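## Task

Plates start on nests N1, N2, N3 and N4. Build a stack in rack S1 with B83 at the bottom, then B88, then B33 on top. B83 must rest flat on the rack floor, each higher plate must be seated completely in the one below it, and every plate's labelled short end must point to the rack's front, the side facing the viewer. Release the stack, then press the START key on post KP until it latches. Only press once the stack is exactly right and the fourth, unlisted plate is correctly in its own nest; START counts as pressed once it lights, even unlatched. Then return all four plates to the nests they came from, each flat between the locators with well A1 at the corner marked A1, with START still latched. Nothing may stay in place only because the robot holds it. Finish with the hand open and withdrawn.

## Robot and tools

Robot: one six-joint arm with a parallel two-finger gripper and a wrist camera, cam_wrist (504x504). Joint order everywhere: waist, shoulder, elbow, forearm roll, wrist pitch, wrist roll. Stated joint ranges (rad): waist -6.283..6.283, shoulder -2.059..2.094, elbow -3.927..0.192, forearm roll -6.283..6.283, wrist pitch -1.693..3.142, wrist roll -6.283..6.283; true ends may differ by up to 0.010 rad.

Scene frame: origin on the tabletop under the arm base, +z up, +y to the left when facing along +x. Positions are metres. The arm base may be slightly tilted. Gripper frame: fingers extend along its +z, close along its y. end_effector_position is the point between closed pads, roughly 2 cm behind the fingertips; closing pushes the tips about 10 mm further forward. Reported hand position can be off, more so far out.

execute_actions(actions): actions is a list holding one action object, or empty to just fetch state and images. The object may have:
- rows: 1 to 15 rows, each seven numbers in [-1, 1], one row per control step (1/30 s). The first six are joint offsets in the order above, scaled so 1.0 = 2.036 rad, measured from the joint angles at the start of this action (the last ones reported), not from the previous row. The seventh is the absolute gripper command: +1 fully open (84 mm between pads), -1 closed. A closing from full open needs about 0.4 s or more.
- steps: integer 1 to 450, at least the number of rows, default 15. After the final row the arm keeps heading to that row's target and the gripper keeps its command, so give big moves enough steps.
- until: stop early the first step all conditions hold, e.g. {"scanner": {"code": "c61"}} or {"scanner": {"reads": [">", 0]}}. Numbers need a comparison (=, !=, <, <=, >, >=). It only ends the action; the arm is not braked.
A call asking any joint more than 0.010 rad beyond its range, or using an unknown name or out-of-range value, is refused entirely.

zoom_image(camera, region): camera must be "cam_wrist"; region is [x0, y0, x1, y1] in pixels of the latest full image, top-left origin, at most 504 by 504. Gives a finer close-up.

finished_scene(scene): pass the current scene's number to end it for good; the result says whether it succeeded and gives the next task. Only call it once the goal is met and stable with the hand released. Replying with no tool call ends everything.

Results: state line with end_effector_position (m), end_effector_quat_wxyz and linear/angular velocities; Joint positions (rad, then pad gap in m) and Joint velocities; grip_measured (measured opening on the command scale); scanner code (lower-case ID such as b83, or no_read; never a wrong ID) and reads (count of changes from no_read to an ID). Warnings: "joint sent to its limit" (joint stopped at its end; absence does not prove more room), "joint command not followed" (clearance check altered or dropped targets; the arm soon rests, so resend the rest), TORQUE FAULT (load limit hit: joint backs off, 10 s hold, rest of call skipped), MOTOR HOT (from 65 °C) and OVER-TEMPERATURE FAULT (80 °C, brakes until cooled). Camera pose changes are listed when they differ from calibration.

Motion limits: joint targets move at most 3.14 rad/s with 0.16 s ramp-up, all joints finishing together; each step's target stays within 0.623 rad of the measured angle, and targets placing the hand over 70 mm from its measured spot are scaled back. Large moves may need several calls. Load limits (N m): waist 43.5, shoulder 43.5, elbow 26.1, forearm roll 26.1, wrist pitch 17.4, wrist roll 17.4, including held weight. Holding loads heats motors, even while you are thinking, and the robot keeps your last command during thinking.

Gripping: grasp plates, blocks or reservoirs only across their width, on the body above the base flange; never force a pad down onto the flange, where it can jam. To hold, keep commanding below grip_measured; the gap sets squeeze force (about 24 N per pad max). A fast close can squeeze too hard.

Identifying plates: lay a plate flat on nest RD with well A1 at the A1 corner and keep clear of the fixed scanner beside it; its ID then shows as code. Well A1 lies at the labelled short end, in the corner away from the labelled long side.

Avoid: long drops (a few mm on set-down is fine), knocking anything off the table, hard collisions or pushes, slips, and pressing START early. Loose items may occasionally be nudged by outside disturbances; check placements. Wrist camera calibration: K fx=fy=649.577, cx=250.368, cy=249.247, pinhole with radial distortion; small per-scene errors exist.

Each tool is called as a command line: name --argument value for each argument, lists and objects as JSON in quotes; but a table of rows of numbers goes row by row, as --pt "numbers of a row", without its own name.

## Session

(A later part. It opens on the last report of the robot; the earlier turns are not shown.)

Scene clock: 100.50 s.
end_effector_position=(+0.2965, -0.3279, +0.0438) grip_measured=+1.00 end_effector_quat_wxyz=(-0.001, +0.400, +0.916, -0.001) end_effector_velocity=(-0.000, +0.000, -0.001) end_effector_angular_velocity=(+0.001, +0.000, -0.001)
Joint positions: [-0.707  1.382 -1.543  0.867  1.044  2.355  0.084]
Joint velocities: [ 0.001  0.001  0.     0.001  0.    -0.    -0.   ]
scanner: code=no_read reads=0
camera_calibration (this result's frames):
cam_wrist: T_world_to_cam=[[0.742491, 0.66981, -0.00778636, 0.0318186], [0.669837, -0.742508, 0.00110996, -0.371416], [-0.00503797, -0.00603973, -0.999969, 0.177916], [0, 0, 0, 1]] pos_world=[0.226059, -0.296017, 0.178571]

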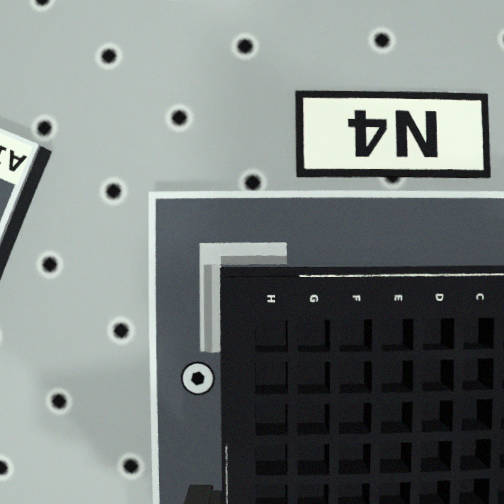

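Grip, lift, travel.

execute_actions --actions '[{"rows":[[0,0,0,0,0,0,0]],"steps":10}]'

execute_actions --actions '[{"rows":[[-0.0111,-0.0094,0,-0.0142,0.0084,0.0074,0]],"steps":14}]'

execute_actions --actions '[{"rows":[[-0.0305,-0.0265,-0.0069,-0.0393,0.027,0.0108,0]],"steps":16}]'

execute_actions --actions '[{"rows":[[0.0329,-0.2608,0.0825,-0.0108,0.1203,-0.1002,0]],"steps":30}]'

execute_actions --actions '[{"rows":[[0.0702,-0.2254,0.166,0.0427,0.0177,-0.098,0]],"steps":28}]'

Scene clock: 104.33 s.
end_effector_position=(+0.2968, -0.3278, +0.0440) grip_measured=+0.93 end_effector_quat_wxyz=(-0.001, +0.400, +0.916, -0.001) end_effector_velocity=(-0.001, -0.000, -0.000) end_effector_angular_velocity=(-0.000, +0.001, -0.000)
Joint positions: [-0.707  1.381 -1.543  0.867  1.045  2.355  0.082]
Joint velocities: [ 0.     0.001  0.    -0.001 -0.001 -0.     0.   ]
scanner: code=no_read reads=0
camera_calibration (this result's frames):
cam_wrist: T_world_to_cam=[[0.742333, 0.669991, -0.0073535, 0.031617], [0.670016, -0.742346, 0.00125599, -0.371535], [-0.00461734, -0.00585932, -0.999972, 0.178089], [0, 0, 0, 1]] pos_world=[0.226286, -0.295947, 0.178783]

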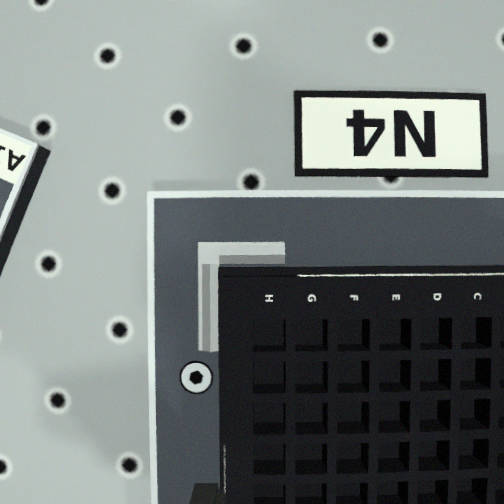

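Scene clock: 104.80 s.
end_effector_position=(+0.2968, -0.3273, +0.0574) grip_measured=+0.93 end_effector_quat_wxyz=(-0.002, +0.401, +0.916, +0.000) end_effector_velocity=(+0.007, -0.002, +0.006) end_effector_angular_velocity=(-0.012, -0.007, +0.010)
Joint positions: [-0.73   1.363 -1.543  0.838  1.062  2.37   0.081]
Joint velocities: [-0.001 -0.007 -0.009 -0.    -0.     0.     0.   ]
scanner: code=no_read reads=0
camera_calibration (this result's frames):
cam_wrist: T_world_to_cam=[[0.743644, 0.668548, -0.00614122, 0.0304301], [0.668557, -0.743661, -0.000732696, -0.370994], [-0.00505683, -0.00356089, -0.999981, 0.192349], [0, 0, 0, 1]] pos_world=[0.226374, -0.295553, 0.19226]

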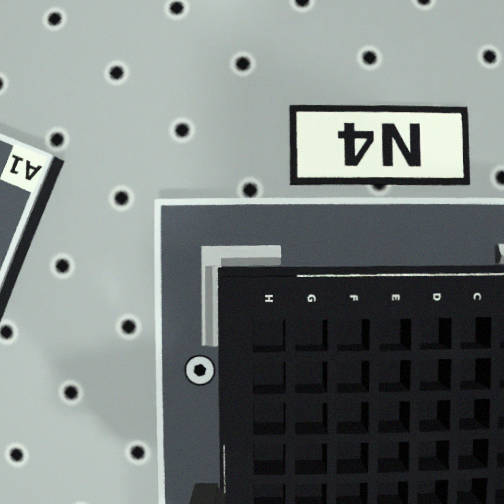

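Scene clock: 105.33 s.
end_effector_position=(+0.2997, -0.3267, +0.0997) grip_measured=+0.93 end_effector_quat_wxyz=(-0.001, +0.391, +0.920, +0.000) end_effector_velocity=(+0.012, -0.005, +0.013) end_effector_angular_velocity=(-0.026, -0.013, +0.018)
Joint positions: [-0.791  1.309 -1.556  0.758  1.117  2.392  0.081]
Joint velocities: [-0.003 -0.014 -0.018  0.    -0.002  0.     0.   ]
scanner: code=no_read reads=0
camera_calibration (this result's frames):
cam_wrist: T_world_to_cam=[[0.729175, 0.684298, -0.00631865, 0.0376708], [0.684314, -0.729188, 0.000360053, -0.372571], [-0.0043611, -0.00458648, -0.99998, 0.234133], [0, 0, 0, 1]] pos_world=[0.228508, -0.296378, 0.2345]

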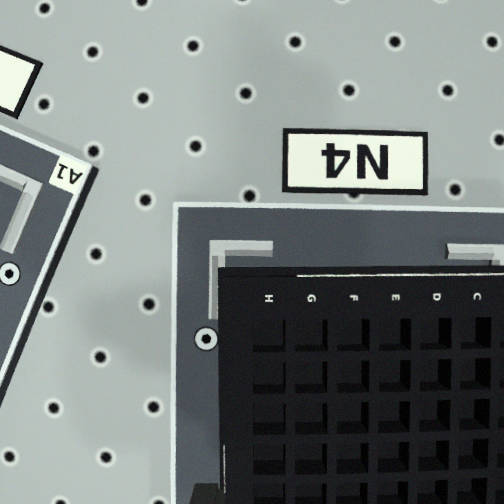

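Scene clock: 106.33 s.
end_effector_position=(+0.4138, -0.1641, +0.2335) grip_measured=+0.93 end_effector_quat_wxyz=(+0.003, +0.160, +0.987, +0.000) end_effector_velocity=(+0.000, +0.001, -0.000) end_effector_angular_velocity=(+0.002, +0.001, +0.001)
Joint positions: [-0.724  0.779 -1.388  0.736  1.362  2.188  0.081]
Joint velocities: [ 0.001 -0.003  0.002  0.     0.002 -0.    -0.   ]
scanner: code=no_read reads=0
camera_calibration (this result's frames):
cam_wrist: T_world_to_cam=[[0.328855, 0.944371, -0.00429066, 0.0518928], [0.944353, -0.328807, 0.00917992, -0.376145], [0.00725845, -0.00707076, -0.999949, 0.363967], [0, 0, 0, 1]] pos_world=[0.335507, -0.170112, 0.367624]

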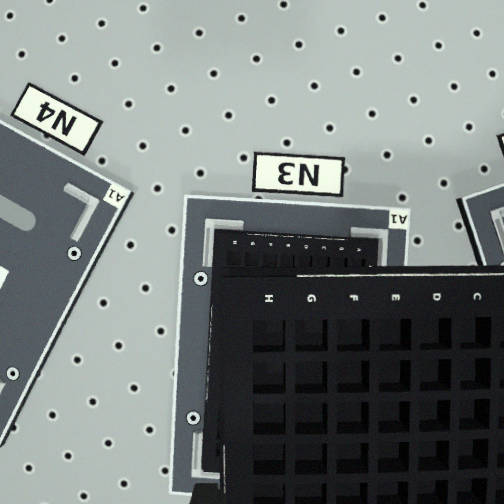

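Scene clock: 107.27 s.
end_effector_position=(+0.4293, -0.0019, +0.2278) grip_measured=+0.93 end_effector_quat_wxyz=(+0.003, -0.013, +1.000, +0.006) end_effector_velocity=(+0.000, +0.001, -0.000) end_effector_angular_velocity=(-0.000, +0.000, +0.002)
Joint positions: [-0.582  0.321 -1.05   0.823  1.397  1.989  0.081]
Joint velocities: [ 0.001 -0.004  0.002  0.     0.    -0.    -0.   ]
scanner: code=no_read reads=0
camera_calibration (this result's frames):
cam_wrist: T_world_to_cam=[[-0.0139612, 0.999883, 0.00632422, 0.0384772], [0.999873, 0.0139117, 0.00780122, -0.36021], [0.00771232, 0.00643233, -0.99995, 0.359091], [0, 0, 0, 1]] pos_world=[0.357932, -0.0357714, 0.36164]

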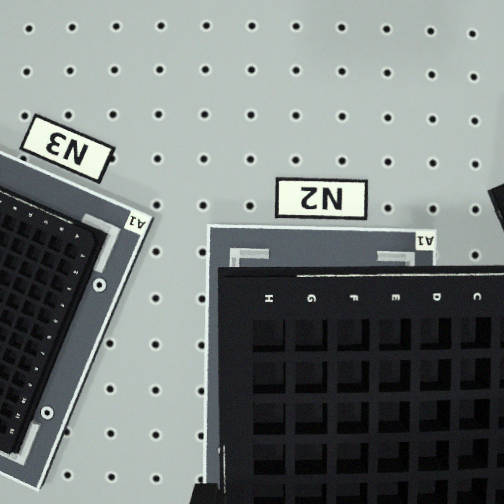

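execute_actions --actions '[]'

Scene clock: 116.80 s.
end_effector_position=(+0.4294, -0.0017, +0.2278) grip_measured=+0.93 end_effector_quat_wxyz=(+0.003, -0.014, +1.000, +0.006) end_effector_velocity=(+0.000, +0.000, +0.000) end_effector_angular_velocity=(-0.000, -0.000, +0.000)
Joint positions: [-0.581  0.32  -1.05   0.823  1.398  1.989  0.081]
Joint velocities: [-0. -0. -0. -0.  0.  0.  0.]
scanner: code=no_read reads=0
camera_calibration (this result's frames):
cam_wrist: T_world_to_cam=[[-0.0144709, 0.999876, 0.00614428, 0.0385363], [0.999865, 0.0144225, 0.00784841, -0.360321], [0.00775882, 0.00625703, -0.99995, 0.359135], [0, 0, 0, 1]] pos_world=[0.358044, -0.0355819, 0.361708]

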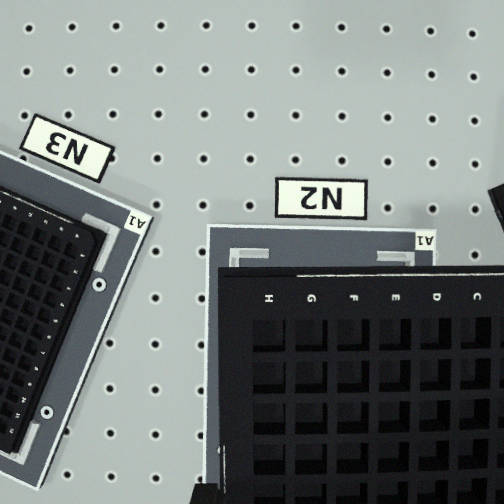

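execute_actions --actions '[{"rows":[[0.0422,-0.28,0.1306,0.0069,0.0732,-0.0565,0]],"steps":25}]'

Scene clock: 119.27 s.
end_effector_position=(+0.3892, +0.1702, +0.2425) grip_measured=+0.93 end_effector_quat_wxyz=(-0.002, -0.205, +0.979, -0.001) end_effector_velocity=(+0.001, +0.003, +0.001) end_effector_angular_velocity=(-0.002, -0.002, +0.009)
Joint positions: [-0.496 -0.248 -0.784  0.837  1.546  1.874  0.081]
Joint velocities: [ 0.002 -0.009 -0.001  0.001  0.003 -0.    -0.   ]
scanner: code=no_read reads=0
camera_calibration (this result's frames):
cam_wrist: T_world_to_cam=[[-0.389256, 0.921107, -0.00643296, 0.0283075], [0.921128, 0.38926, -0.000728722, -0.353873], [0.00183286, -0.00620924, -0.999979, 0.377473], [0, 0, 0, 1]] pos_world=[0.336289, 0.114018, 0.377389]

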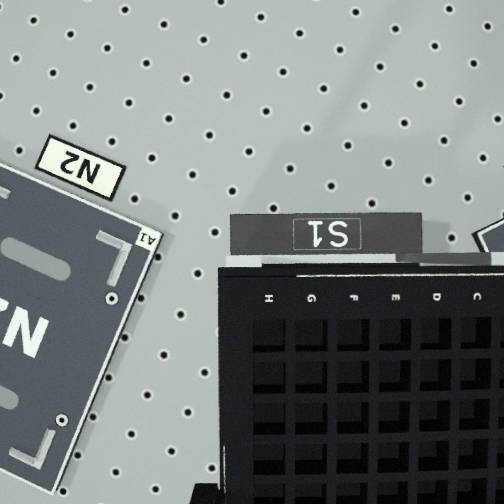

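execute_actions --actions '[{"rows":[[0.01,-0.002,0.008,0.0055,-0.0105,0,0],[0.02,-0.0035,0.0164,0.011,-0.021,0,0],[0.03,-0.0042,0.0246,0.0165,-0.0317,-0.0005,0],[0.03,-0.0042,0.0246,0.0165,-0.0317,-0.0005,0],[0.03,-0.0042,0.0246,0.0165,-0.0317,-0.0005,0],[0.03,-0.0042,0.0246,0.0165,-0.0317,-0.0005,0],[0.034,-0.0043,0.0274,0.0187,-0.036,-0.0005,0],[0.038,-0.0045,0.0303,0.0208,-0.040,-0.0004,0],[0.042,-0.0046,0.0331,0.023,-0.0444,-0.0004,0],[0.046,-0.0047,0.036,0.0251,-0.0486,-0.0003,0],[0.050,-0.0049,0.0388,0.0273,-0.0528,-0.0003,0],[0.054,-0.005,0.0416,0.0294,-0.057,-0.0002,0],[0.058,-0.0051,0.0444,0.0316,-0.0612,-0.0001,0],[0.062,-0.0053,0.0473,0.0337,-0.0655,0,0],[0.0663,-0.0054,0.0501,0.0359,-0.0697,0,0]],"steps":24}]'

Scene clock: 123.33 s.
end_effector_position=(+0.3895, +0.1721, +0.1893) grip_measured=+0.93 end_effector_quat_wxyz=(-0.002, -0.207, +0.978, -0.000) end_effector_velocity=(-0.001, +0.000, -0.001) end_effector_angular_velocity=(+0.001, +0.001, -0.000)
Joint positions: [-0.361 -0.259 -0.683  0.91   1.405  1.874  0.081]
Joint velocities: [ 0.001 -0.     0.001  0.     0.001 -0.     0.   ]
scanner: code=no_read reads=0
camera_calibration (this result's frames):
cam_wrist: T_world_to_cam=[[-0.392453, 0.91976, -0.00471316, 0.0274526], [0.919772, 0.392447, -0.00213905, -0.354684], [-0.000117752, -0.00517451, -0.999987, 0.324864], [0, 0, 0, 1]] pos_world=[0.337041, 0.115626, 0.32423]

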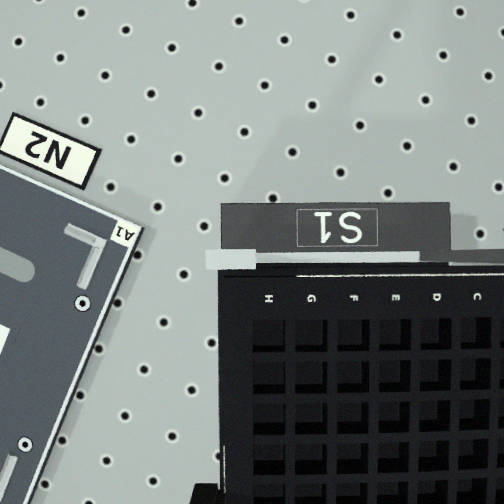

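execute_actions --actions '[{"rows":[[0.0083,0.0003,0.0055,0.0055,-0.009,-0.0014,0],[0.0167,0.0008,0.011,0.0111,-0.018,-0.0028,0],[0.025,0.0015,0.0163,0.0168,-0.027,-0.0042,0],[0.0334,0.0024,0.0215,0.0226,-0.036,-0.0055,0],[0.0417,0.0036,0.0266,0.0285,-0.045,-0.0069,0],[0.0501,0.0049,0.0314,0.0344,-0.054,-0.0083,0],[0.059,0.0072,0.035,0.041,-0.0628,-0.0101,0],[0.068,0.0097,0.0385,0.0477,-0.0715,-0.0119,0],[0.077,0.0125,0.0417,0.0545,-0.0803,-0.0137,0],[0.086,0.0155,0.0447,0.0614,-0.089,-0.0155,0],[0.095,0.0187,0.0475,0.0685,-0.0978,-0.0173,0],[0.1041,0.0221,0.0501,0.0756,-0.1066,-0.0192,0]],"steps":22}]'

Scene clock: 126.87 s.
end_effector_position=(+0.3891, +0.1719, +0.1118) grip_measured=+0.93 end_effector_quat_wxyz=(+0.001, -0.208, +0.978, +0.001) end_effector_velocity=(-0.000, -0.000, -0.001) end_effector_angular_velocity=(+0.000, +0.000, -0.001)
Joint positions: [-0.15  -0.215 -0.581  1.064  1.188  1.835  0.082]
Joint velocities: [ 0.001 -0.     0.002  0.001 -0.001 -0.     0.   ]
scanner: code=no_read reads=0
camera_calibration (this result's frames):
cam_wrist: T_world_to_cam=[[-0.395542, 0.918438, -0.00430258, 0.0284843], [0.918426, 0.395561, 0.00508763, -0.355136], [0.0063746, -0.00193923, -0.999978, 0.244292], [0, 0, 0, 1]] pos_world=[0.335876, 0.11479, 0.246215]

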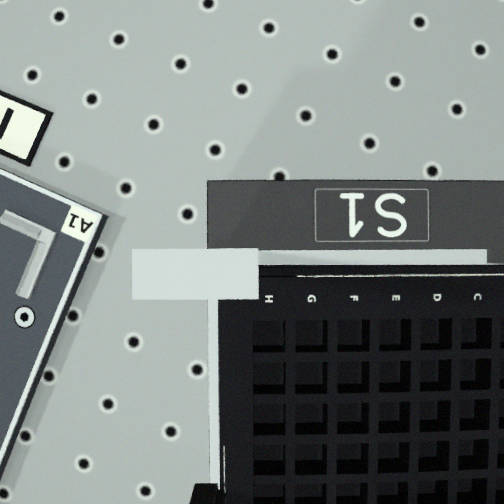

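execute_actions --actions '[{"rows":[[0.008,0.004,0.001,0.0065,-0.007,-0.002,0],[0.014,0.007,0.0017,0.0112,-0.0124,-0.0036,0],[0.017,0.0087,0.0021,0.0137,-0.015,-0.0043,0],[0.020,0.0102,0.0025,0.016,-0.0177,-0.0051,0],[0.0225,0.0115,0.0028,0.018,-0.02,-0.0058,0],[0.025,0.0128,0.0031,0.0201,-0.0221,-0.0064,0]],"steps":16}]'

Scene clock: 129.60 s.
end_effector_position=(+0.3893, +0.1720, +0.0938) grip_measured=+0.93 end_effector_quat_wxyz=(-0.000, -0.208, +0.978, +0.002) end_effector_velocity=(+0.000, -0.000, +0.000) end_effector_angular_velocity=(-0.000, -0.002, -0.000)
Joint positions: [-0.099 -0.188 -0.574  1.104  1.143  1.821  0.081]
Joint velocities: [-0.    -0.     0.     0.001 -0.001  0.    -0.   ]
scanner: code=no_read reads=0
camera_calibration (this result's frames):
cam_wrist: T_world_to_cam=[[-0.395031, 0.918666, -0.00174131, 0.0279968], [0.918661, 0.395035, 0.00296233, -0.355127], [0.00340927, -0.000429463, -0.999994, 0.227185], [0, 0, 0, 1]] pos_world=[0.336527, 0.114665, 0.228284]

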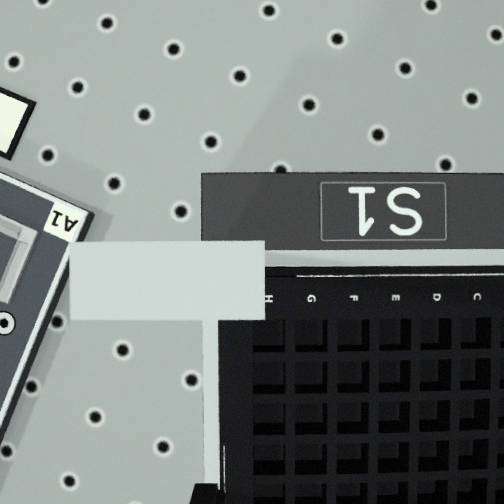

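execute_actions --actions '[{"rows":[[0,0,0,0,0,0,1],[0,0,0,0,0,0,1],[0,0,0,0,0,0,1],[0,0,0,0,0,0,1],[0,0,0,0,0,0,1],[0,0,0,0,0,0,1],[-0.01,-0.005,-0.0014,-0.008,0.009,0.003,1],[-0.0246,-0.0128,-0.0034,-0.0196,0.0221,0.0069,1],[-0.043,-0.02,-0.009,-0.034,0.04,0.011,1],[-0.061,-0.026,-0.0153,-0.048,0.0573,0.0145,1],[-0.0786,-0.03,-0.0221,-0.0609,0.0747,0.0177,1],[-0.104,-0.033,-0.037,-0.0785,0.1015,0.022,1],[-0.1287,-0.0349,-0.053,-0.0953,0.1282,0.026,1],[-0.162,-0.033,-0.078,-0.1135,0.1635,0.026,1],[-0.1945,-0.0305,-0.1031,-0.1311,0.1984,0.026,1]],"steps":24}]'

Scene clock: 133.53 s.
end_effector_position=(+0.3884, +0.1709, +0.2411) grip_measured=+1.00 end_effector_quat_wxyz=(-0.002, -0.205, +0.979, +0.001) end_effector_velocity=(-0.006, +0.001, -0.008) end_effector_angular_velocity=(+0.017, +0.025, -0.008)
Joint positions: [-0.493 -0.25  -0.781  0.838  1.547  1.874  0.084]
Joint velocities: [ 0.01   0.007  0.011 -0.002  0.012  0.     0.   ]
scanner: code=no_read reads=0
camera_calibration (this result's frames):
cam_wrist: T_world_to_cam=[[-0.388656, 0.921377, -0.00333265, 0.0262483], [0.921383, 0.388651, -0.00201686, -0.353023], [-0.000563052, -0.00385451, -0.999992, 0.376642], [0, 0, 0, 1]] pos_world=[0.335683, 0.11447, 0.376014]

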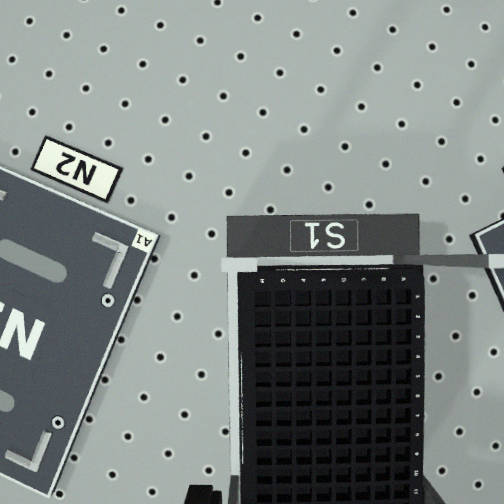

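execute_actions --actions '[{"rows":[[-0.1125,0.5039,-0.2976,-0.0496,-0.0914,0.1547,1],[-0.1125,0.5039,-0.2976,-0.0496,-0.0914,0.1547,1],[-0.1125,0.5039,-0.2976,-0.0496,-0.0914,0.1547,1],[-0.1125,0.5039,-0.2976,-0.0496,-0.0914,0.1547,1],[-0.1125,0.5039,-0.2976,-0.0496,-0.0914,0.1547,1],[-0.1125,0.5039,-0.2976,-0.0496,-0.0914,0.1547,1],[-0.1125,0.5039,-0.2976,-0.0496,-0.0914,0.1547,1],[-0.1125,0.5039,-0.2976,-0.0496,-0.0914,0.1547,1],[-0.1125,0.5039,-0.2976,-0.0496,-0.0914,0.1547,1],[-0.1125,0.5039,-0.2976,-0.0496,-0.0914,0.1547,1],[-0.1125,0.5039,-0.2976,-0.0496,-0.0914,0.1547,1],[-0.1125,0.5039,-0.2976,-0.0496,-0.0914,0.1547,1],[0.0005,0.5735,-0.2202,0.0763,-0.222,0.1115,1]],"steps":36}]'

Scene clock: 142.53 s.
end_effector_position=(+0.4025, -0.1748, +0.0771) grip_measured=+1.00 end_effector_quat_wxyz=(+0.001, +0.196, +0.981, -0.001) end_effector_velocity=(-0.023, +0.000, -0.017) end_effector_angular_velocity=(+0.028, +0.027, -0.039)
Joint positions: [-0.493  0.913 -1.233  0.993  1.095  2.101  0.084]
Joint velocities: [ 0.003  0.022  0.032  0.     0.001  0.    -0.   ]
scanner: code=no_read reads=0
camera_calibration (this result's frames):
cam_wrist: T_world_to_cam=[[0.395363, 0.918493, -0.00766195, 0.0340616], [0.918524, -0.39534, 0.0044037, -0.368395], [0.00101569, -0.00877875, -0.999961, 0.209792], [0, 0, 0, 1]] pos_world=[0.3247, -0.175085, 0.211667]

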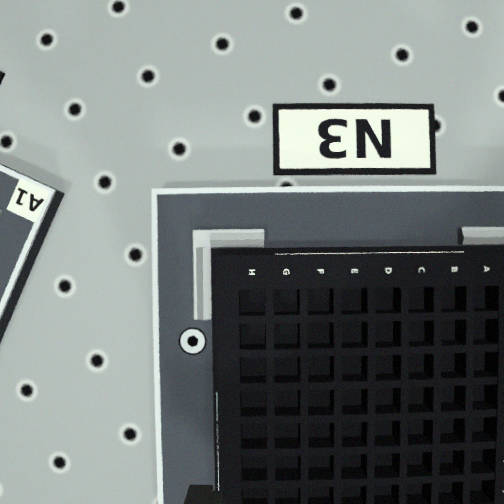

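execute_actions --actions '[]'

Scene clock: 143.37 s.
end_effector_position=(+0.3992, -0.1751, +0.0744) grip_measured=+1.00 end_effector_quat_wxyz=(-0.002, +0.198, +0.980, +0.000) end_effector_velocity=(-0.000, +0.000, -0.000) end_effector_angular_velocity=(+0.000, +0.000, +0.001)
Joint positions: [-0.492  0.918 -1.229  0.993  1.095  2.101  0.084]
Joint velocities: [ 0.    -0.    -0.    -0.     0.001 -0.    -0.   ]
scanner: code=no_read reads=0
camera_calibration (this result's frames):
cam_wrist: T_world_to_cam=[[0.400524, 0.916269, -0.0055622, 0.032952], [0.916281, -0.400535, -0.000941825, -0.365095], [-0.00309082, -0.00471932, -0.999984, 0.209445], [0, 0, 0, 1]] pos_world=[0.321979, -0.175438, 0.209281]

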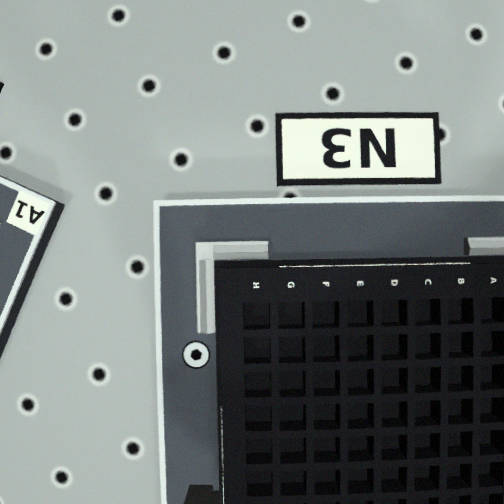

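execute_actions --actions '[{"rows":[[0.0139,0.0108,0.002,0.0184,-0.0107,-0.0167,1]],"steps":18}]'

Scene clock: 149.87 s.
end_effector_position=(+0.3977, -0.1760, +0.0577) grip_measured=+1.00 end_effector_quat_wxyz=(-0.001, +0.192, +0.981, +0.000) end_effector_velocity=(+0.001, -0.000, +0.000) end_effector_angular_velocity=(-0.001, -0.001, +0.001)
Joint positions: [-0.464  0.94  -1.225  1.031  1.073  2.067  0.084]
Joint velocities: [ 0.001 -0.    -0.001  0.001 -0.001 -0.001 -0.   ]
scanner: code=no_read reads=0
camera_calibration (this result's frames):
cam_wrist: T_world_to_cam=[[0.388154, 0.921576, -0.00584981, 0.0401459], [0.921593, -0.388158, 0.000396389, -0.364143], [-0.00190535, -0.005545, -0.999983, 0.192134], [0, 0, 0, 1]] pos_world=[0.320375, -0.177277, 0.192509]

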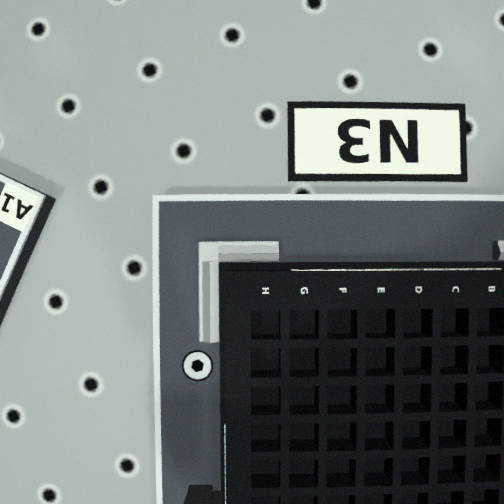

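execute_actions --actions '[{"rows":[[0.004,0.003,0.0003,0.005,-0.003,-0.003,1],[0.008,0.006,0.0007,0.01,-0.006,-0.006,1],[0.0115,0.009,0.001,0.0152,-0.0088,-0.0088,1]],"steps":16}]'

execute_actions --actions '[{"rows":[[0,0,0,0,0,0,0]],"steps":8}]'

Scene clock: 152.97 s.
end_effector_position=(+0.3965, -0.1770, +0.0444) grip_measured=+1.00 end_effector_quat_wxyz=(-0.001, +0.191, +0.982, -0.001) end_effector_velocity=(-0.003, +0.000, -0.002) end_effector_angular_velocity=(+0.003, +0.003, -0.004)
Joint positions: [-0.441  0.958 -1.223  1.061  1.055  2.049  0.084]
Joint velocities: [ 0.001  0.002  0.004  0.     0.001 -0.    -0.   ]
scanner: code=no_read reads=0
camera_calibration (this result's frames):
cam_wrist: T_world_to_cam=[[0.386941, 0.922073, -0.00768521, 0.0421156], [0.922104, -0.386937, 0.00200054, -0.363393], [-0.00112905, -0.00786066, -0.999968, 0.178101], [0, 0, 0, 1]] pos_world=[0.318991, -0.178044, 0.179146]

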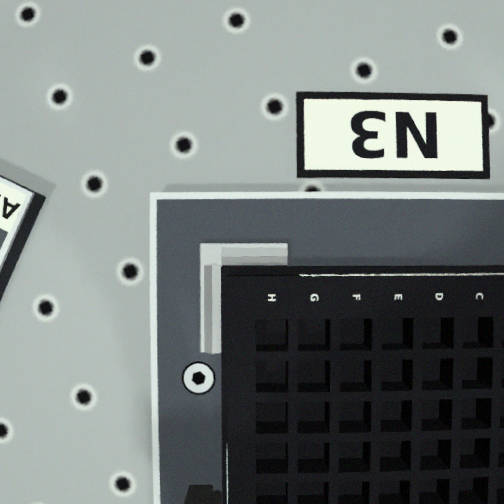

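Scene clock: 153.23 s.
end_effector_position=(+0.3968, -0.1767, +0.0447) grip_measured=+0.93 end_effector_quat_wxyz=(-0.000, +0.191, +0.982, -0.001) end_effector_velocity=(-0.001, -0.000, -0.000) end_effector_angular_velocity=(-0.001, +0.001, +0.000)
Joint positions: [-0.441  0.957 -1.223  1.062  1.056  2.05   0.081]
Joint velocities: [ 0.     0.     0.001 -0.    -0.002 -0.001  0.   ]
scanner: code=no_read reads=0
camera_calibration (this result's frames):
cam_wrist: T_world_to_cam=[[0.386611, 0.922215, -0.00714427, 0.0418985], [0.922243, -0.386604, 0.00235139, -0.363637], [-0.000593509, -0.00749782, -0.999972, 0.178204], [0, 0, 0, 1]] pos_world=[0.319269, -0.177887, 0.179354]

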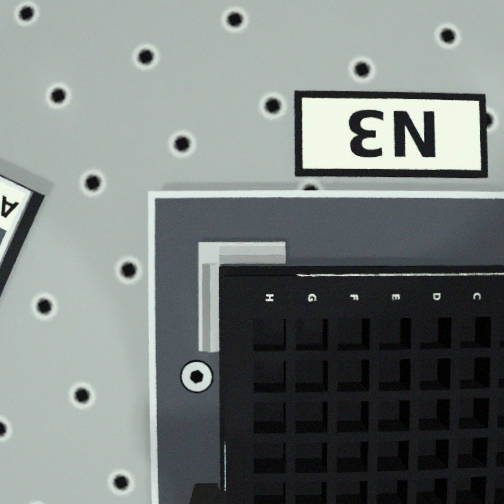

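execute_actions --actions '[{"rows":[[-0.003,-0.002,0,-0.004,0.002,0.002,0],[-0.006,-0.004,0,-0.0076,0.004,0.004,0],[-0.009,-0.0057,0,-0.0114,0.006,0.006,0],[-0.0123,-0.0076,-0.0002,-0.0152,0.0083,0.0083,0],[-0.0123,-0.0076,-0.0002,-0.0152,0.0083,0.0083,0],[-0.0123,-0.0076,-0.0002,-0.0152,0.0083,0.0083,0],[-0.025,-0.019,-0.003,-0.033,0.019,0.019,0],[-0.138,-0.0889,-0.0806,-0.1596,0.1498,0.0683,0]],"steps":20}]'

Scene clock: 156.57 s.
end_effector_position=(+0.4174, -0.1634, +0.2373) grip_measured=+0.93 end_effector_quat_wxyz=(+0.007, +0.157, +0.988, -0.004) end_effector_velocity=(-0.058, +0.018, -0.092) end_effector_angular_velocity=(+0.190, +0.153, -0.097)
Joint positions: [-0.724  0.772 -1.391  0.738  1.358  2.188  0.081]
Joint velocities: [ 0.059  0.076  0.112 -0.023  0.064  0.015 -0.   ]
scanner: code=no_read reads=0
camera_calibration (this result's frames):
cam_wrist: T_world_to_cam=[[0.323038, 0.946326, -0.0106952, 0.0543381], [0.946289, -0.322822, 0.0179738, -0.381229], [0.0135564, -0.0159269, -0.999781, 0.363579], [0, 0, 0, 1]] pos_world=[0.338271, -0.1687, 0.370933]

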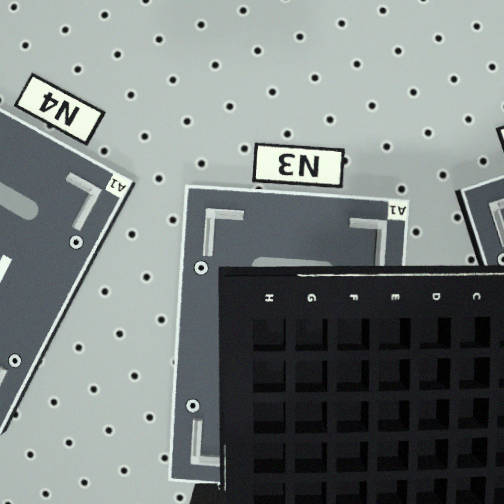

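execute_actions --actions '[{"rows":[[0.1125,-0.502,0.2981,0.0486,0.0928,-0.1542,0]],"steps":32}]'

Scene clock: 158.60 s.
end_effector_position=(+0.3890, +0.1701, +0.2422) grip_measured=+0.93 end_effector_quat_wxyz=(-0.002, -0.204, +0.979, -0.000) end_effector_velocity=(+0.002, +0.005, +0.003) end_effector_angular_velocity=(-0.006, -0.005, +0.015)
Joint positions: [-0.496 -0.247 -0.784  0.837  1.547  1.874  0.081]
Joint velocities: [ 0.003 -0.014 -0.004  0.001  0.002 -0.    -0.   ]
scanner: code=no_read reads=0
camera_calibration (this result's frames):
cam_wrist: T_world_to_cam=[[-0.38815, 0.921583, -0.00497346, 0.0274004], [0.921596, 0.388149, -0.0012481, -0.353498], [0.000780213, -0.00506797, -0.999987, 0.377336], [0, 0, 0, 1]] pos_world=[0.336123, 0.11387, 0.377026]

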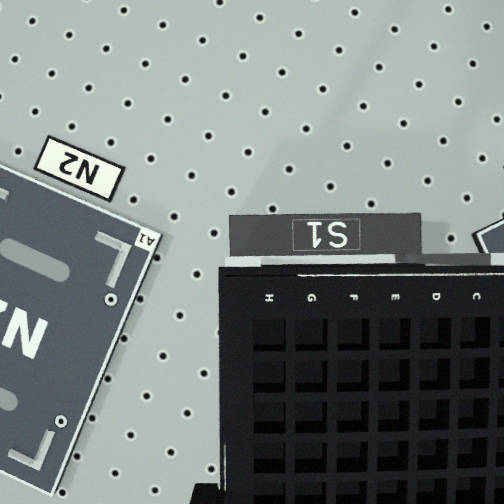

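execute_actions --actions '[{"rows":[[0.01,-0.0025,0.008,0.0055,-0.011,0,0],[0.02,-0.004,0.0164,0.011,-0.0215,0,0],[0.03,-0.0047,0.0246,0.0165,-0.0322,-0.0005,0],[0.03,-0.0047,0.0246,0.0165,-0.0322,-0.0005,0],[0.03,-0.0047,0.0246,0.0165,-0.0322,-0.0005,0],[0.03,-0.0047,0.0246,0.0165,-0.0322,-0.0005,0],[0.034,-0.0048,0.0274,0.0187,-0.0365,-0.0005,0],[0.038,-0.005,0.0303,0.0208,-0.0405,-0.0004,0],[0.042,-0.0051,0.0331,0.023,-0.0449,-0.0004,0],[0.046,-0.0052,0.036,0.0251,-0.0491,-0.0003,0],[0.050,-0.0054,0.0388,0.0273,-0.0533,-0.0003,0],[0.054,-0.0055,0.0416,0.0294,-0.0575,-0.0002,0],[0.058,-0.0056,0.0444,0.0316,-0.0617,-0.0001,0],[0.062,-0.0058,0.0473,0.0337,-0.066,0,0],[0.0663,-0.0059,0.0501,0.0359,-0.0702,0,0]],"steps":24}]'

Scene clock: 161.70 s.
end_effector_position=(+0.3896, +0.1722, +0.1893) grip_measured=+0.93 end_effector_quat_wxyz=(-0.002, -0.206, +0.978, -0.000) end_effector_velocity=(-0.001, -0.001, -0.001) end_effector_angular_velocity=(-0.000, +0.001, -0.002)
Joint positions: [-0.361 -0.26  -0.683  0.91   1.404  1.874  0.081]
Joint velocities: [ 0.001  0.001  0.002 -0.    -0.001  0.     0.   ]
scanner: code=no_read reads=0
camera_calibration (this result's frames):
cam_wrist: T_world_to_cam=[[-0.392163, 0.919882, -0.00497194, 0.0273515], [0.919896, 0.392158, -0.00196642, -0.354767], [0.000140914, -0.00534482, -0.999986, 0.324757], [0, 0, 0, 1]] pos_world=[0.33703, 0.1157, 0.32419]

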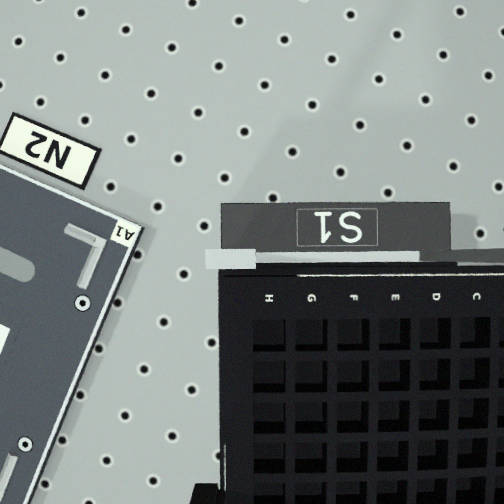

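execute_actions --actions '[{"rows":[[0.0083,0.0008,0.0055,0.0055,-0.0085,-0.0014,0],[0.0167,0.0013,0.011,0.0111,-0.0175,-0.0028,0],[0.025,0.002,0.0163,0.0168,-0.0265,-0.0042,0],[0.0334,0.0029,0.0215,0.0226,-0.0355,-0.0055,0],[0.0417,0.0041,0.0266,0.0285,-0.0445,-0.0069,0],[0.0501,0.0054,0.0314,0.0344,-0.0535,-0.0083,0],[0.059,0.0077,0.035,0.041,-0.0623,-0.0101,0],[0.068,0.0102,0.0385,0.0477,-0.071,-0.0119,0],[0.077,0.013,0.0415,0.0545,-0.0798,-0.0137,0],[0.086,0.016,0.0443,0.0614,-0.0885,-0.0155,0],[0.093,0.0186,0.0463,0.0669,-0.0953,-0.0168,0],[0.099,0.021,0.0479,0.0717,-0.101,-0.018,0],[0.1035,0.0228,0.049,0.0753,-0.1054,-0.019,0],[0.107,0.0243,0.0497,0.0781,-0.1087,-0.0197,0],[0.1092,0.0252,0.0502,0.0799,-0.1108,-0.0201,0]],"steps":25}]'

Scene clock: 166.37 s.
end_effector_position=(+0.3892, +0.1720, +0.1079) grip_measured=+0.93 end_effector_quat_wxyz=(+0.001, -0.207, +0.978, +0.002) end_effector_velocity=(+0.000, -0.000, -0.001) end_effector_angular_velocity=(-0.000, -0.001, -0.000)
Joint positions: [-0.139 -0.208 -0.58   1.072  1.179  1.833  0.081]
Joint velocities: [ 0.002  0.001  0.     0.002 -0.002 -0.     0.   ]
scanner: code=no_read reads=0
camera_calibration (this result's frames):
cam_wrist: T_world_to_cam=[[-0.394029, 0.919094, -0.00274036, 0.0275593], [0.919083, 0.394038, 0.00457873, -0.355226], [0.00528809, -0.000714459, -0.999986, 0.240564], [0, 0, 0, 1]] pos_world=[0.336069, 0.114815, 0.242263]

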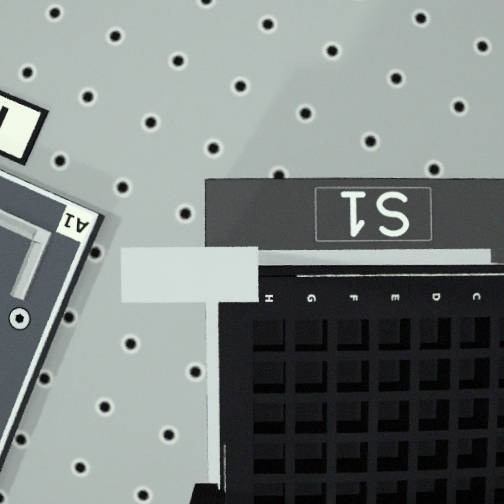

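execute_actions --actions '[{"rows":[[0,0,0,0,0,0,1]],"steps":8}]'

Scene clock: 167.27 s.
end_effector_position=(+0.3880, +0.1715, +0.1072) grip_measured=+1.00 end_effector_quat_wxyz=(-0.000, -0.206, +0.978, +0.002) end_effector_velocity=(+0.010, +0.005, +0.006) end_effector_angular_velocity=(-0.005, -0.020, +0.020)
Joint positions: [-0.139 -0.208 -0.578  1.072  1.18   1.833  0.084]
Joint velocities: [-0.001 -0.005 -0.02   0.004 -0.003 -0.001  0.   ]
scanner: code=no_read reads=0
camera_calibration (this result's frames):
cam_wrist: T_world_to_cam=[[-0.392132, 0.919908, -0.00131864, 0.0265509], [0.919905, 0.392134, 0.00250581, -0.353722], [0.0028222, -0.000230418, -0.999996, 0.240779], [0, 0, 0, 1]] pos_world=[0.335122, 0.114337, 0.241699]

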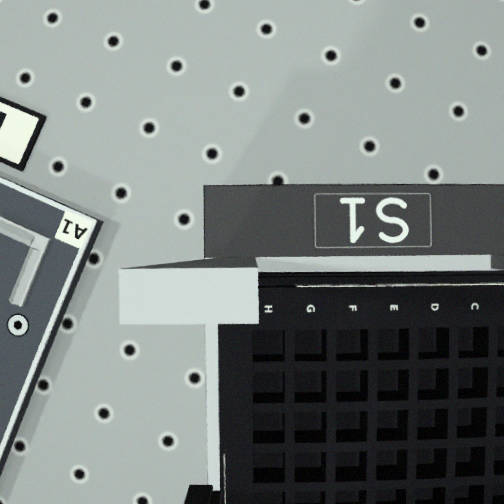

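execute_actions --actions '[{"rows":[[-0.015,-0.006,-0.004,-0.012,0.014,0.003,1],[-0.035,-0.0135,-0.011,-0.028,0.0335,0.007,1],[-0.059,-0.02,-0.02,-0.045,0.0565,0.0118,1],[-0.084,-0.023,-0.035,-0.063,0.083,0.016,1],[-0.109,-0.025,-0.051,-0.0796,0.11,0.02,1],[-0.142,-0.023,-0.076,-0.098,0.145,0.02,1],[-0.175,-0.0206,-0.101,-0.1154,0.18,0.02,1]],"steps":16}]'

Scene clock: 170.27 s.
end_effector_position=(+0.3884, +0.1704, +0.2412) grip_measured=+1.00 end_effector_quat_wxyz=(-0.002, -0.204, +0.979, +0.000) end_effector_velocity=(-0.007, +0.000, -0.010) end_effector_angular_velocity=(+0.020, +0.028, -0.012)
Joint positions: [-0.494 -0.249 -0.781  0.837  1.546  1.874  0.084]
Joint velocities: [ 0.012  0.008  0.015 -0.002  0.011  0.001  0.   ]
scanner: code=no_read reads=0
camera_calibration (this result's frames):
cam_wrist: T_world_to_cam=[[-0.388276, 0.921533, -0.0044032, 0.0268987], [0.921543, 0.388271, -0.0018889, -0.352909], [-0.0000310514, -0.00479115, -0.999989, 0.376677], [0, 0, 0, 1]] pos_world=[0.335677, 0.114041, 0.376125]

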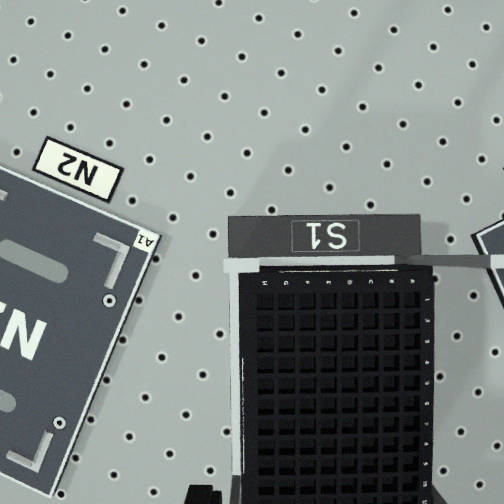

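execute_actions --actions '[{"rows":[[0.05,-0.3,0.05,-0.75,-0.78,-0.084,-1]],"steps":20}]'

Scene clock: 173.23 s.
end_effector_position=(+0.4658, +0.2243, +0.5351) grip_measured=-1.00 end_effector_quat_wxyz=(+0.091, +0.521, -0.476, +0.703) end_effector_velocity=(+0.179, +0.474, +0.298) end_effector_angular_velocity=(-2.300, +0.194, +1.577)
Joint positions: [-0.405 -0.786 -0.693 -0.251  0.454  1.724  0.   ]
Joint velocities: [ 0.049 -0.276  0.05  -1.718 -1.911 -0.081  0.   ]
scanner: code=no_read reads=0
camera_calibration (this result's frames):
cam_wrist: T_world_to_cam=[[-0.614853, -0.529489, -0.584462, 0.749943], [0.446864, 0.376741, -0.811406, 0.212299], [0.649822, -0.76007, 0.0049689, -0.00024263], [0, 0, 0, 1]] pos_world=[0.366394, 0.316921, 0.610575]

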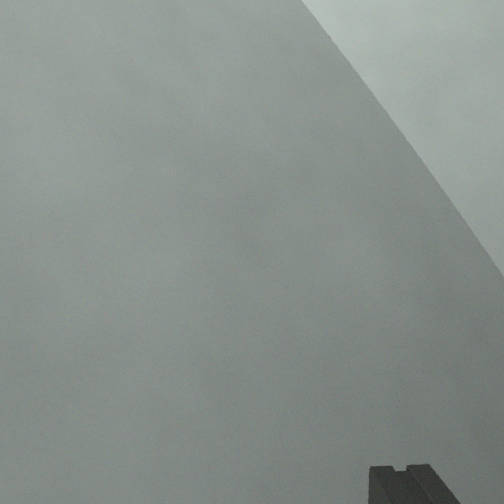

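execute_actions --actions '[{"rows":[[0.1837,-0.2289,0.1066,-0.9725,-0.999,-0.0943,-1]],"steps":40}]'

Scene clock: 176.00 s.
end_effector_position=(+0.0915, +0.4122, +0.1873) grip_measured=-1.00 end_effector_quat_wxyz=(+0.026, +0.705, +0.709, +0.008) end_effector_velocity=(-0.082, -0.062, +0.020) end_effector_angular_velocity=(-0.252, +0.302, +0.015)
Joint positions: [-0.032 -1.252 -0.476 -2.22  -1.568  1.532  0.   ]
Joint velocities: [ 0.017 -0.02   0.002 -0.263 -0.29  -0.009  0.   ]
scanner: code=no_read reads=0
camera_calibration (this result's frames):
cam_wrist: T_world_to_cam=[[0.99907, -0.00690109, 0.0425675, -0.0645617], [-0.00804057, -0.999612, 0.026656, 0.478494], [0.0423671, -0.0269735, -0.998738, 0.328919], [0, 0, 0, 1]] pos_world=[0.0544137, 0.486735, 0.318497]

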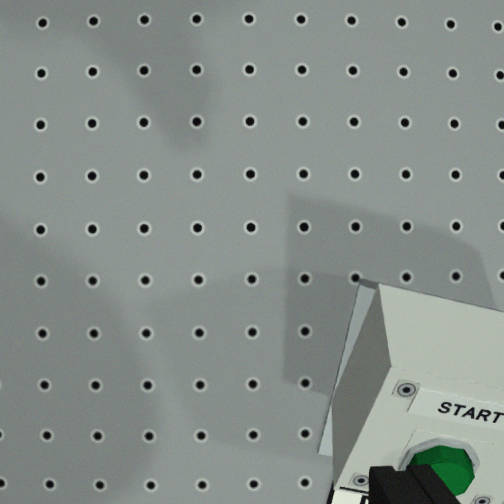

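execute_actions --actions '[{"rows":[[0,0,0,-0.005,-0.02,0.35,-1]],"steps":22}]'

Scene clock: 177.53 s.
end_effector_position=(+0.0811, +0.4100, +0.1902) grip_measured=-1.00 end_effector_quat_wxyz=(+0.017, +0.908, +0.418, -0.004) end_effector_velocity=(+0.000, +0.000, -0.000) end_effector_angular_velocity=(-0.000, -0.001, -0.002)
Joint positions: [-0.032 -1.252 -0.476 -2.23  -1.608  2.244  0.   ]
Joint velocities: [ 0.     0.    -0.    -0.     0.001  0.002  0.   ]
scanner: code=no_read reads=0
camera_calibration (this result's frames):
cam_wrist: T_world_to_cam=[[0.751556, -0.659315, 0.0215986, 0.23727], [-0.659668, -0.751204, 0.0230227, 0.427917], [0.00104575, -0.0315507, -0.999502, 0.337544], [0, 0, 0, 1]] pos_world=[0.103608, 0.488538, 0.322399]

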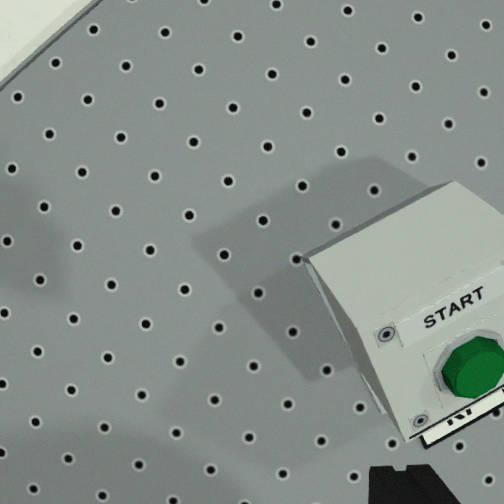

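execute_actions --actions '[{"rows":[[0.0992,0.1321,0.0373,0.029,0.1734,0,-1]],"steps":22}]'

Scene clock: 184.10 s.
end_effector_position=(+0.1401, +0.3928, +0.1319) grip_measured=-1.00 end_effector_quat_wxyz=(-0.001, +0.939, +0.343, -0.001) end_effector_velocity=(+0.000, -0.001, -0.001) end_effector_angular_velocity=(-0.000, +0.001, -0.003)
Joint positions: [ 0.17  -0.984 -0.4   -2.171 -1.256  2.244  0.   ]
Joint velocities: [0.002 0.004 0.001 0.001 0.003 0.    0.   ]
scanner: code=no_read reads=0
camera_calibration (this result's frames):
cam_wrist: T_world_to_cam=[[0.634564, -0.772829, -0.007964, 0.247694], [-0.772823, -0.634606, 0.00443831, 0.427719], [-0.00848405, 0.00333837, -0.999958, 0.266448], [0, 0, 0, 1]] pos_world=[0.175634, 0.461969, 0.266511]

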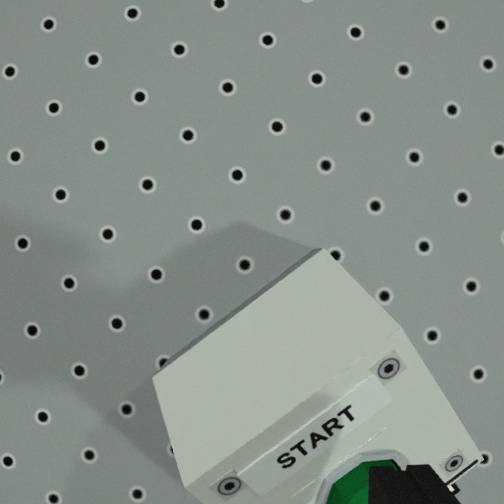

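execute_actions --actions '[{"rows":[[0.022,0.0045,0.004,0.0028,0.023,0,-1],[0.037,0.008,0.0063,0.0047,0.038,0,-1],[0.044,0.01,0.0073,0.0057,0.0457,0,-1],[0.0516,0.012,0.0085,0.0066,0.0533,0,-1]],"steps":14}]'

Scene clock: 188.90 s.
end_effector_position=(+0.1404, +0.3928, +0.1132) grip_measured=-1.00 end_effector_quat_wxyz=(-0.001, +0.935, +0.355, -0.001) end_effector_velocity=(+0.000, -0.001, -0.000) end_effector_angular_velocity=(-0.001, -0.001, -0.001)
Joint positions: [ 0.275 -0.959 -0.383 -2.157 -1.147  2.244  0.   ]
Joint velocities: [-0.     0.001  0.001 -0.001  0.001 -0.     0.   ]
scanner: code=no_read reads=0
camera_calibration (this result's frames):
cam_wrist: T_world_to_cam=[[0.653249, -0.757098, -0.0082253, 0.238546], [-0.757099, -0.65329, 0.00368269, 0.433247], [-0.00816167, 0.00382166, -0.999959, 0.24751], [0, 0, 0, 1]] pos_world=[0.1742, 0.462693, 0.247866]

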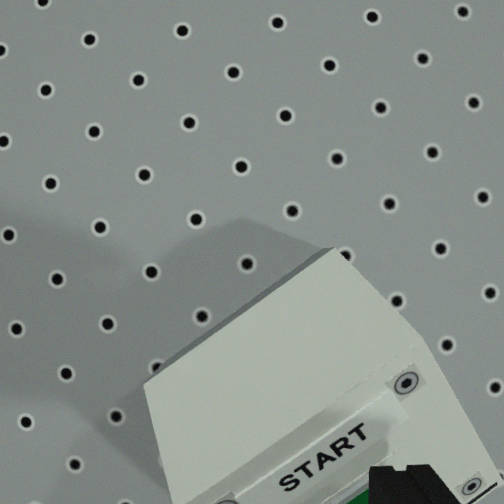

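8 mm more.

execute_actions --actions '[{"rows":[[0.0055,0.0015,0.0008,0.0007,0.0057,0,-1],[0.011,0.003,0.0016,0.0014,0.0114,0,-1],[0.0165,0.0045,0.0024,0.0021,0.0171,0,-1],[0.022,0.006,0.0032,0.0028,0.0228,0,-1]],"steps":14}]'

Scene clock: 190.33 s.
end_effector_position=(+0.1403, +0.3932, +0.1053) grip_measured=-1.00 end_effector_quat_wxyz=(-0.001, +0.933, +0.359, -0.001) end_effector_velocity=(+0.000, -0.001, -0.001) end_effector_angular_velocity=(-0.001, -0.000, -0.002)
Joint positions: [ 0.319 -0.948 -0.377 -2.151 -1.101  2.244  0.   ]
Joint velocities: [ 0.     0.001  0.002 -0.     0.002  0.     0.   ]
scanner: code=no_read reads=0
camera_calibration (this result's frames):
cam_wrist: T_world_to_cam=[[0.661031, -0.750315, -0.00811951, 0.235125], [-0.750317, -0.66107, 0.0034429, 0.435553], [-0.00795082, 0.00381634, -0.999961, 0.239527], [0, 0, 0, 1]] pos_world=[0.173283, 0.463434, 0.239927]

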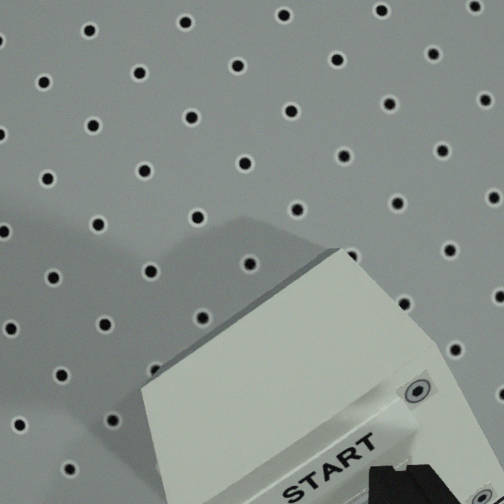

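execute_actions --actions '[{"rows":[[0.004,0.0012,0.0005,0.0005,0.0042,0,-1],[0.008,0.0025,0.001,0.001,0.0084,0,-1],[0.012,0.0037,0.0015,0.0015,0.0126,0,-1],[0.016,0.005,0.002,0.002,0.0168,0,-1]],"steps":14}]'

Scene clock: 191.80 s.
end_effector_position=(+0.1401, +0.3938, +0.1014) grip_measured=-1.00 end_effector_quat_wxyz=(+0.001, +0.930, +0.367, -0.002) end_effector_velocity=(-0.000, +0.000, -0.000) end_effector_angular_velocity=(-0.005, +0.009, +0.008)
Joint positions: [ 0.349 -0.94  -0.381 -2.155 -1.075  2.245  0.   ]
Joint velocities: [ 0.009  0.011 -0.009 -0.006  0.    -0.001  0.   ]
scanner: code=no_read reads=0
camera_calibration (this result's frames):
cam_wrist: T_world_to_cam=[[0.672706, -0.739889, -0.00551772, 0.229678], [-0.739861, -0.672729, 0.00644872, 0.438624], [-0.00848327, -0.000255749, -0.999964, 0.23736], [0, 0, 0, 1]] pos_world=[0.172029, 0.465072, 0.23579]

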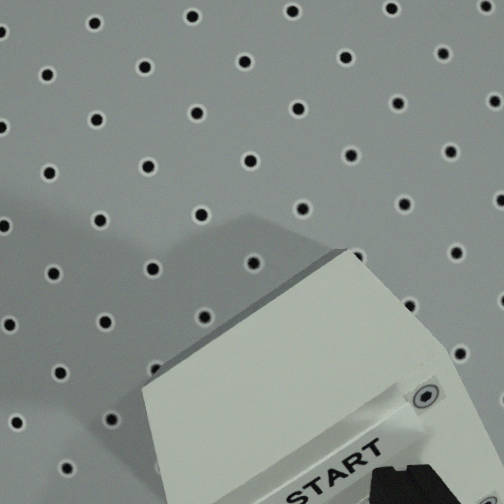

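Bottomed out. Lift to check.

execute_actions --actions '[{"rows":[[-0.11,-0.027,-0.012,-0.011,-0.111,0,-1]],"steps":16}]'

Scene clock: 192.97 s.
end_effector_position=(+0.1389, +0.3919, +0.1389) grip_measured=-1.00 end_effector_quat_wxyz=(-0.000, +0.942, +0.337, -0.002) end_effector_velocity=(+0.001, +0.002, +0.003) end_effector_angular_velocity=(-0.002, -0.010, +0.008)
Joint positions: [ 0.127 -0.994 -0.404 -2.177 -1.3    2.245  0.   ]
Joint velocities: [-0.009 -0.008 -0.008 -0.003 -0.006  0.001  0.   ]
scanner: code=no_read reads=0
camera_calibration (this result's frames):
cam_wrist: T_world_to_cam=[[0.624537, -0.780958, -0.00766219, 0.252365], [-0.780929, -0.624581, 0.00694801, 0.422974], [-0.0102118, 0.00164434, -0.999947, 0.274339], [0, 0, 0, 1]] pos_world=[0.175503, 0.460817, 0.273319]

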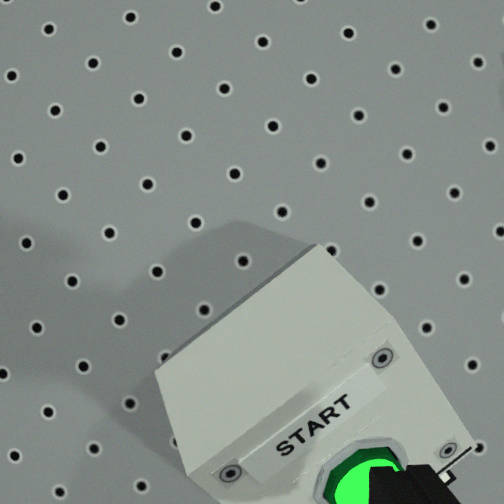

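execute_actions --actions '[{"rows":[[-0.259,0.071,-0.14,0.73,0.62,-0.219,1]],"steps":24}]'

Scene clock: 194.77 s.
end_effector_position=(+0.4886, +0.4362, +0.4254) grip_measured=+1.00 end_effector_quat_wxyz=(+0.110, +0.723, +0.078, +0.678) end_effector_velocity=(+0.140, -0.133, +0.563) end_effector_angular_velocity=(+1.255, -1.622, -0.874)
Joint positions: [-0.31  -0.874 -0.64  -1.203 -0.375  1.876  0.084]
Joint velocities: [-0.33   0.091 -0.18   1.856  1.234 -0.282 -0.   ]
scanner: code=no_read reads=0
camera_calibration (this result's frames):
cam_wrist: T_world_to_cam=[[-0.0316481, -0.967385, 0.251324, 0.362502], [-0.0719751, -0.248591, -0.965931, 0.625277], [0.996904, -0.048659, -0.0617602, -0.304998], [0, 0, 0, 1]] pos_world=[0.360531, 0.491277, 0.494032]

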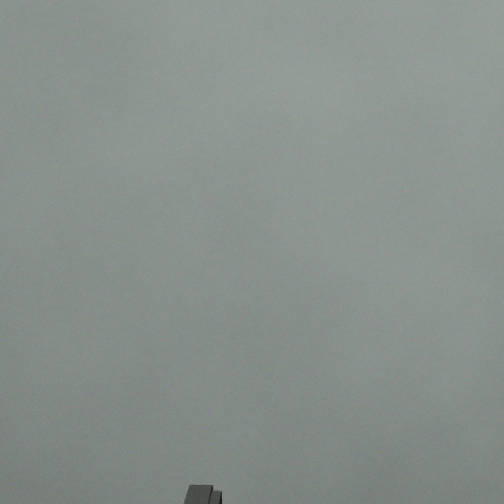

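execute_actions --actions '[{"rows":[[-0.0909,0.3065,-0.0707,1.0,0.944,-0.001,1]],"steps":42}]'

Scene clock: 196.93 s.
end_effector_position=(+0.3885, +0.1700, +0.2430) grip_measured=+1.00 end_effector_quat_wxyz=(-0.004, -0.206, +0.978, -0.004) end_effector_velocity=(-0.002, +0.001, -0.002) end_effector_angular_velocity=(+0.014, +0.002, -0.006)
Joint positions: [-0.495 -0.251 -0.785  0.831  1.545  1.874  0.084]
Joint velocities: [-0.001  0.003  0.005  0.007  0.008 -0.    -0.   ]
scanner: code=no_read reads=0
camera_calibration (this result's frames):
cam_wrist: T_world_to_cam=[[-0.392003, 0.919898, -0.0110477, 0.0306552], [0.919963, 0.391957, -0.00611, -0.351818], [-0.00129035, -0.0125586, -0.99992, 0.380246], [0, 0, 0, 1]] pos_world=[0.336167, 0.114473, 0.378404]

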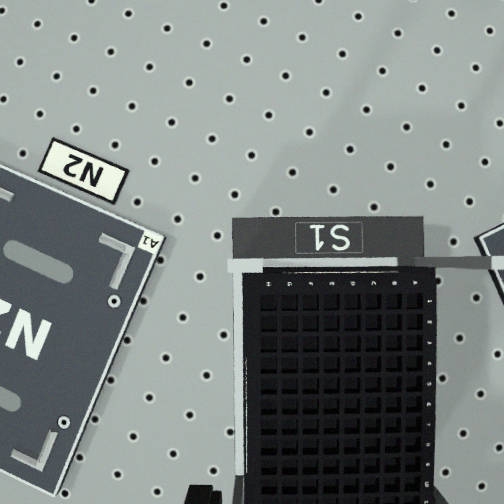

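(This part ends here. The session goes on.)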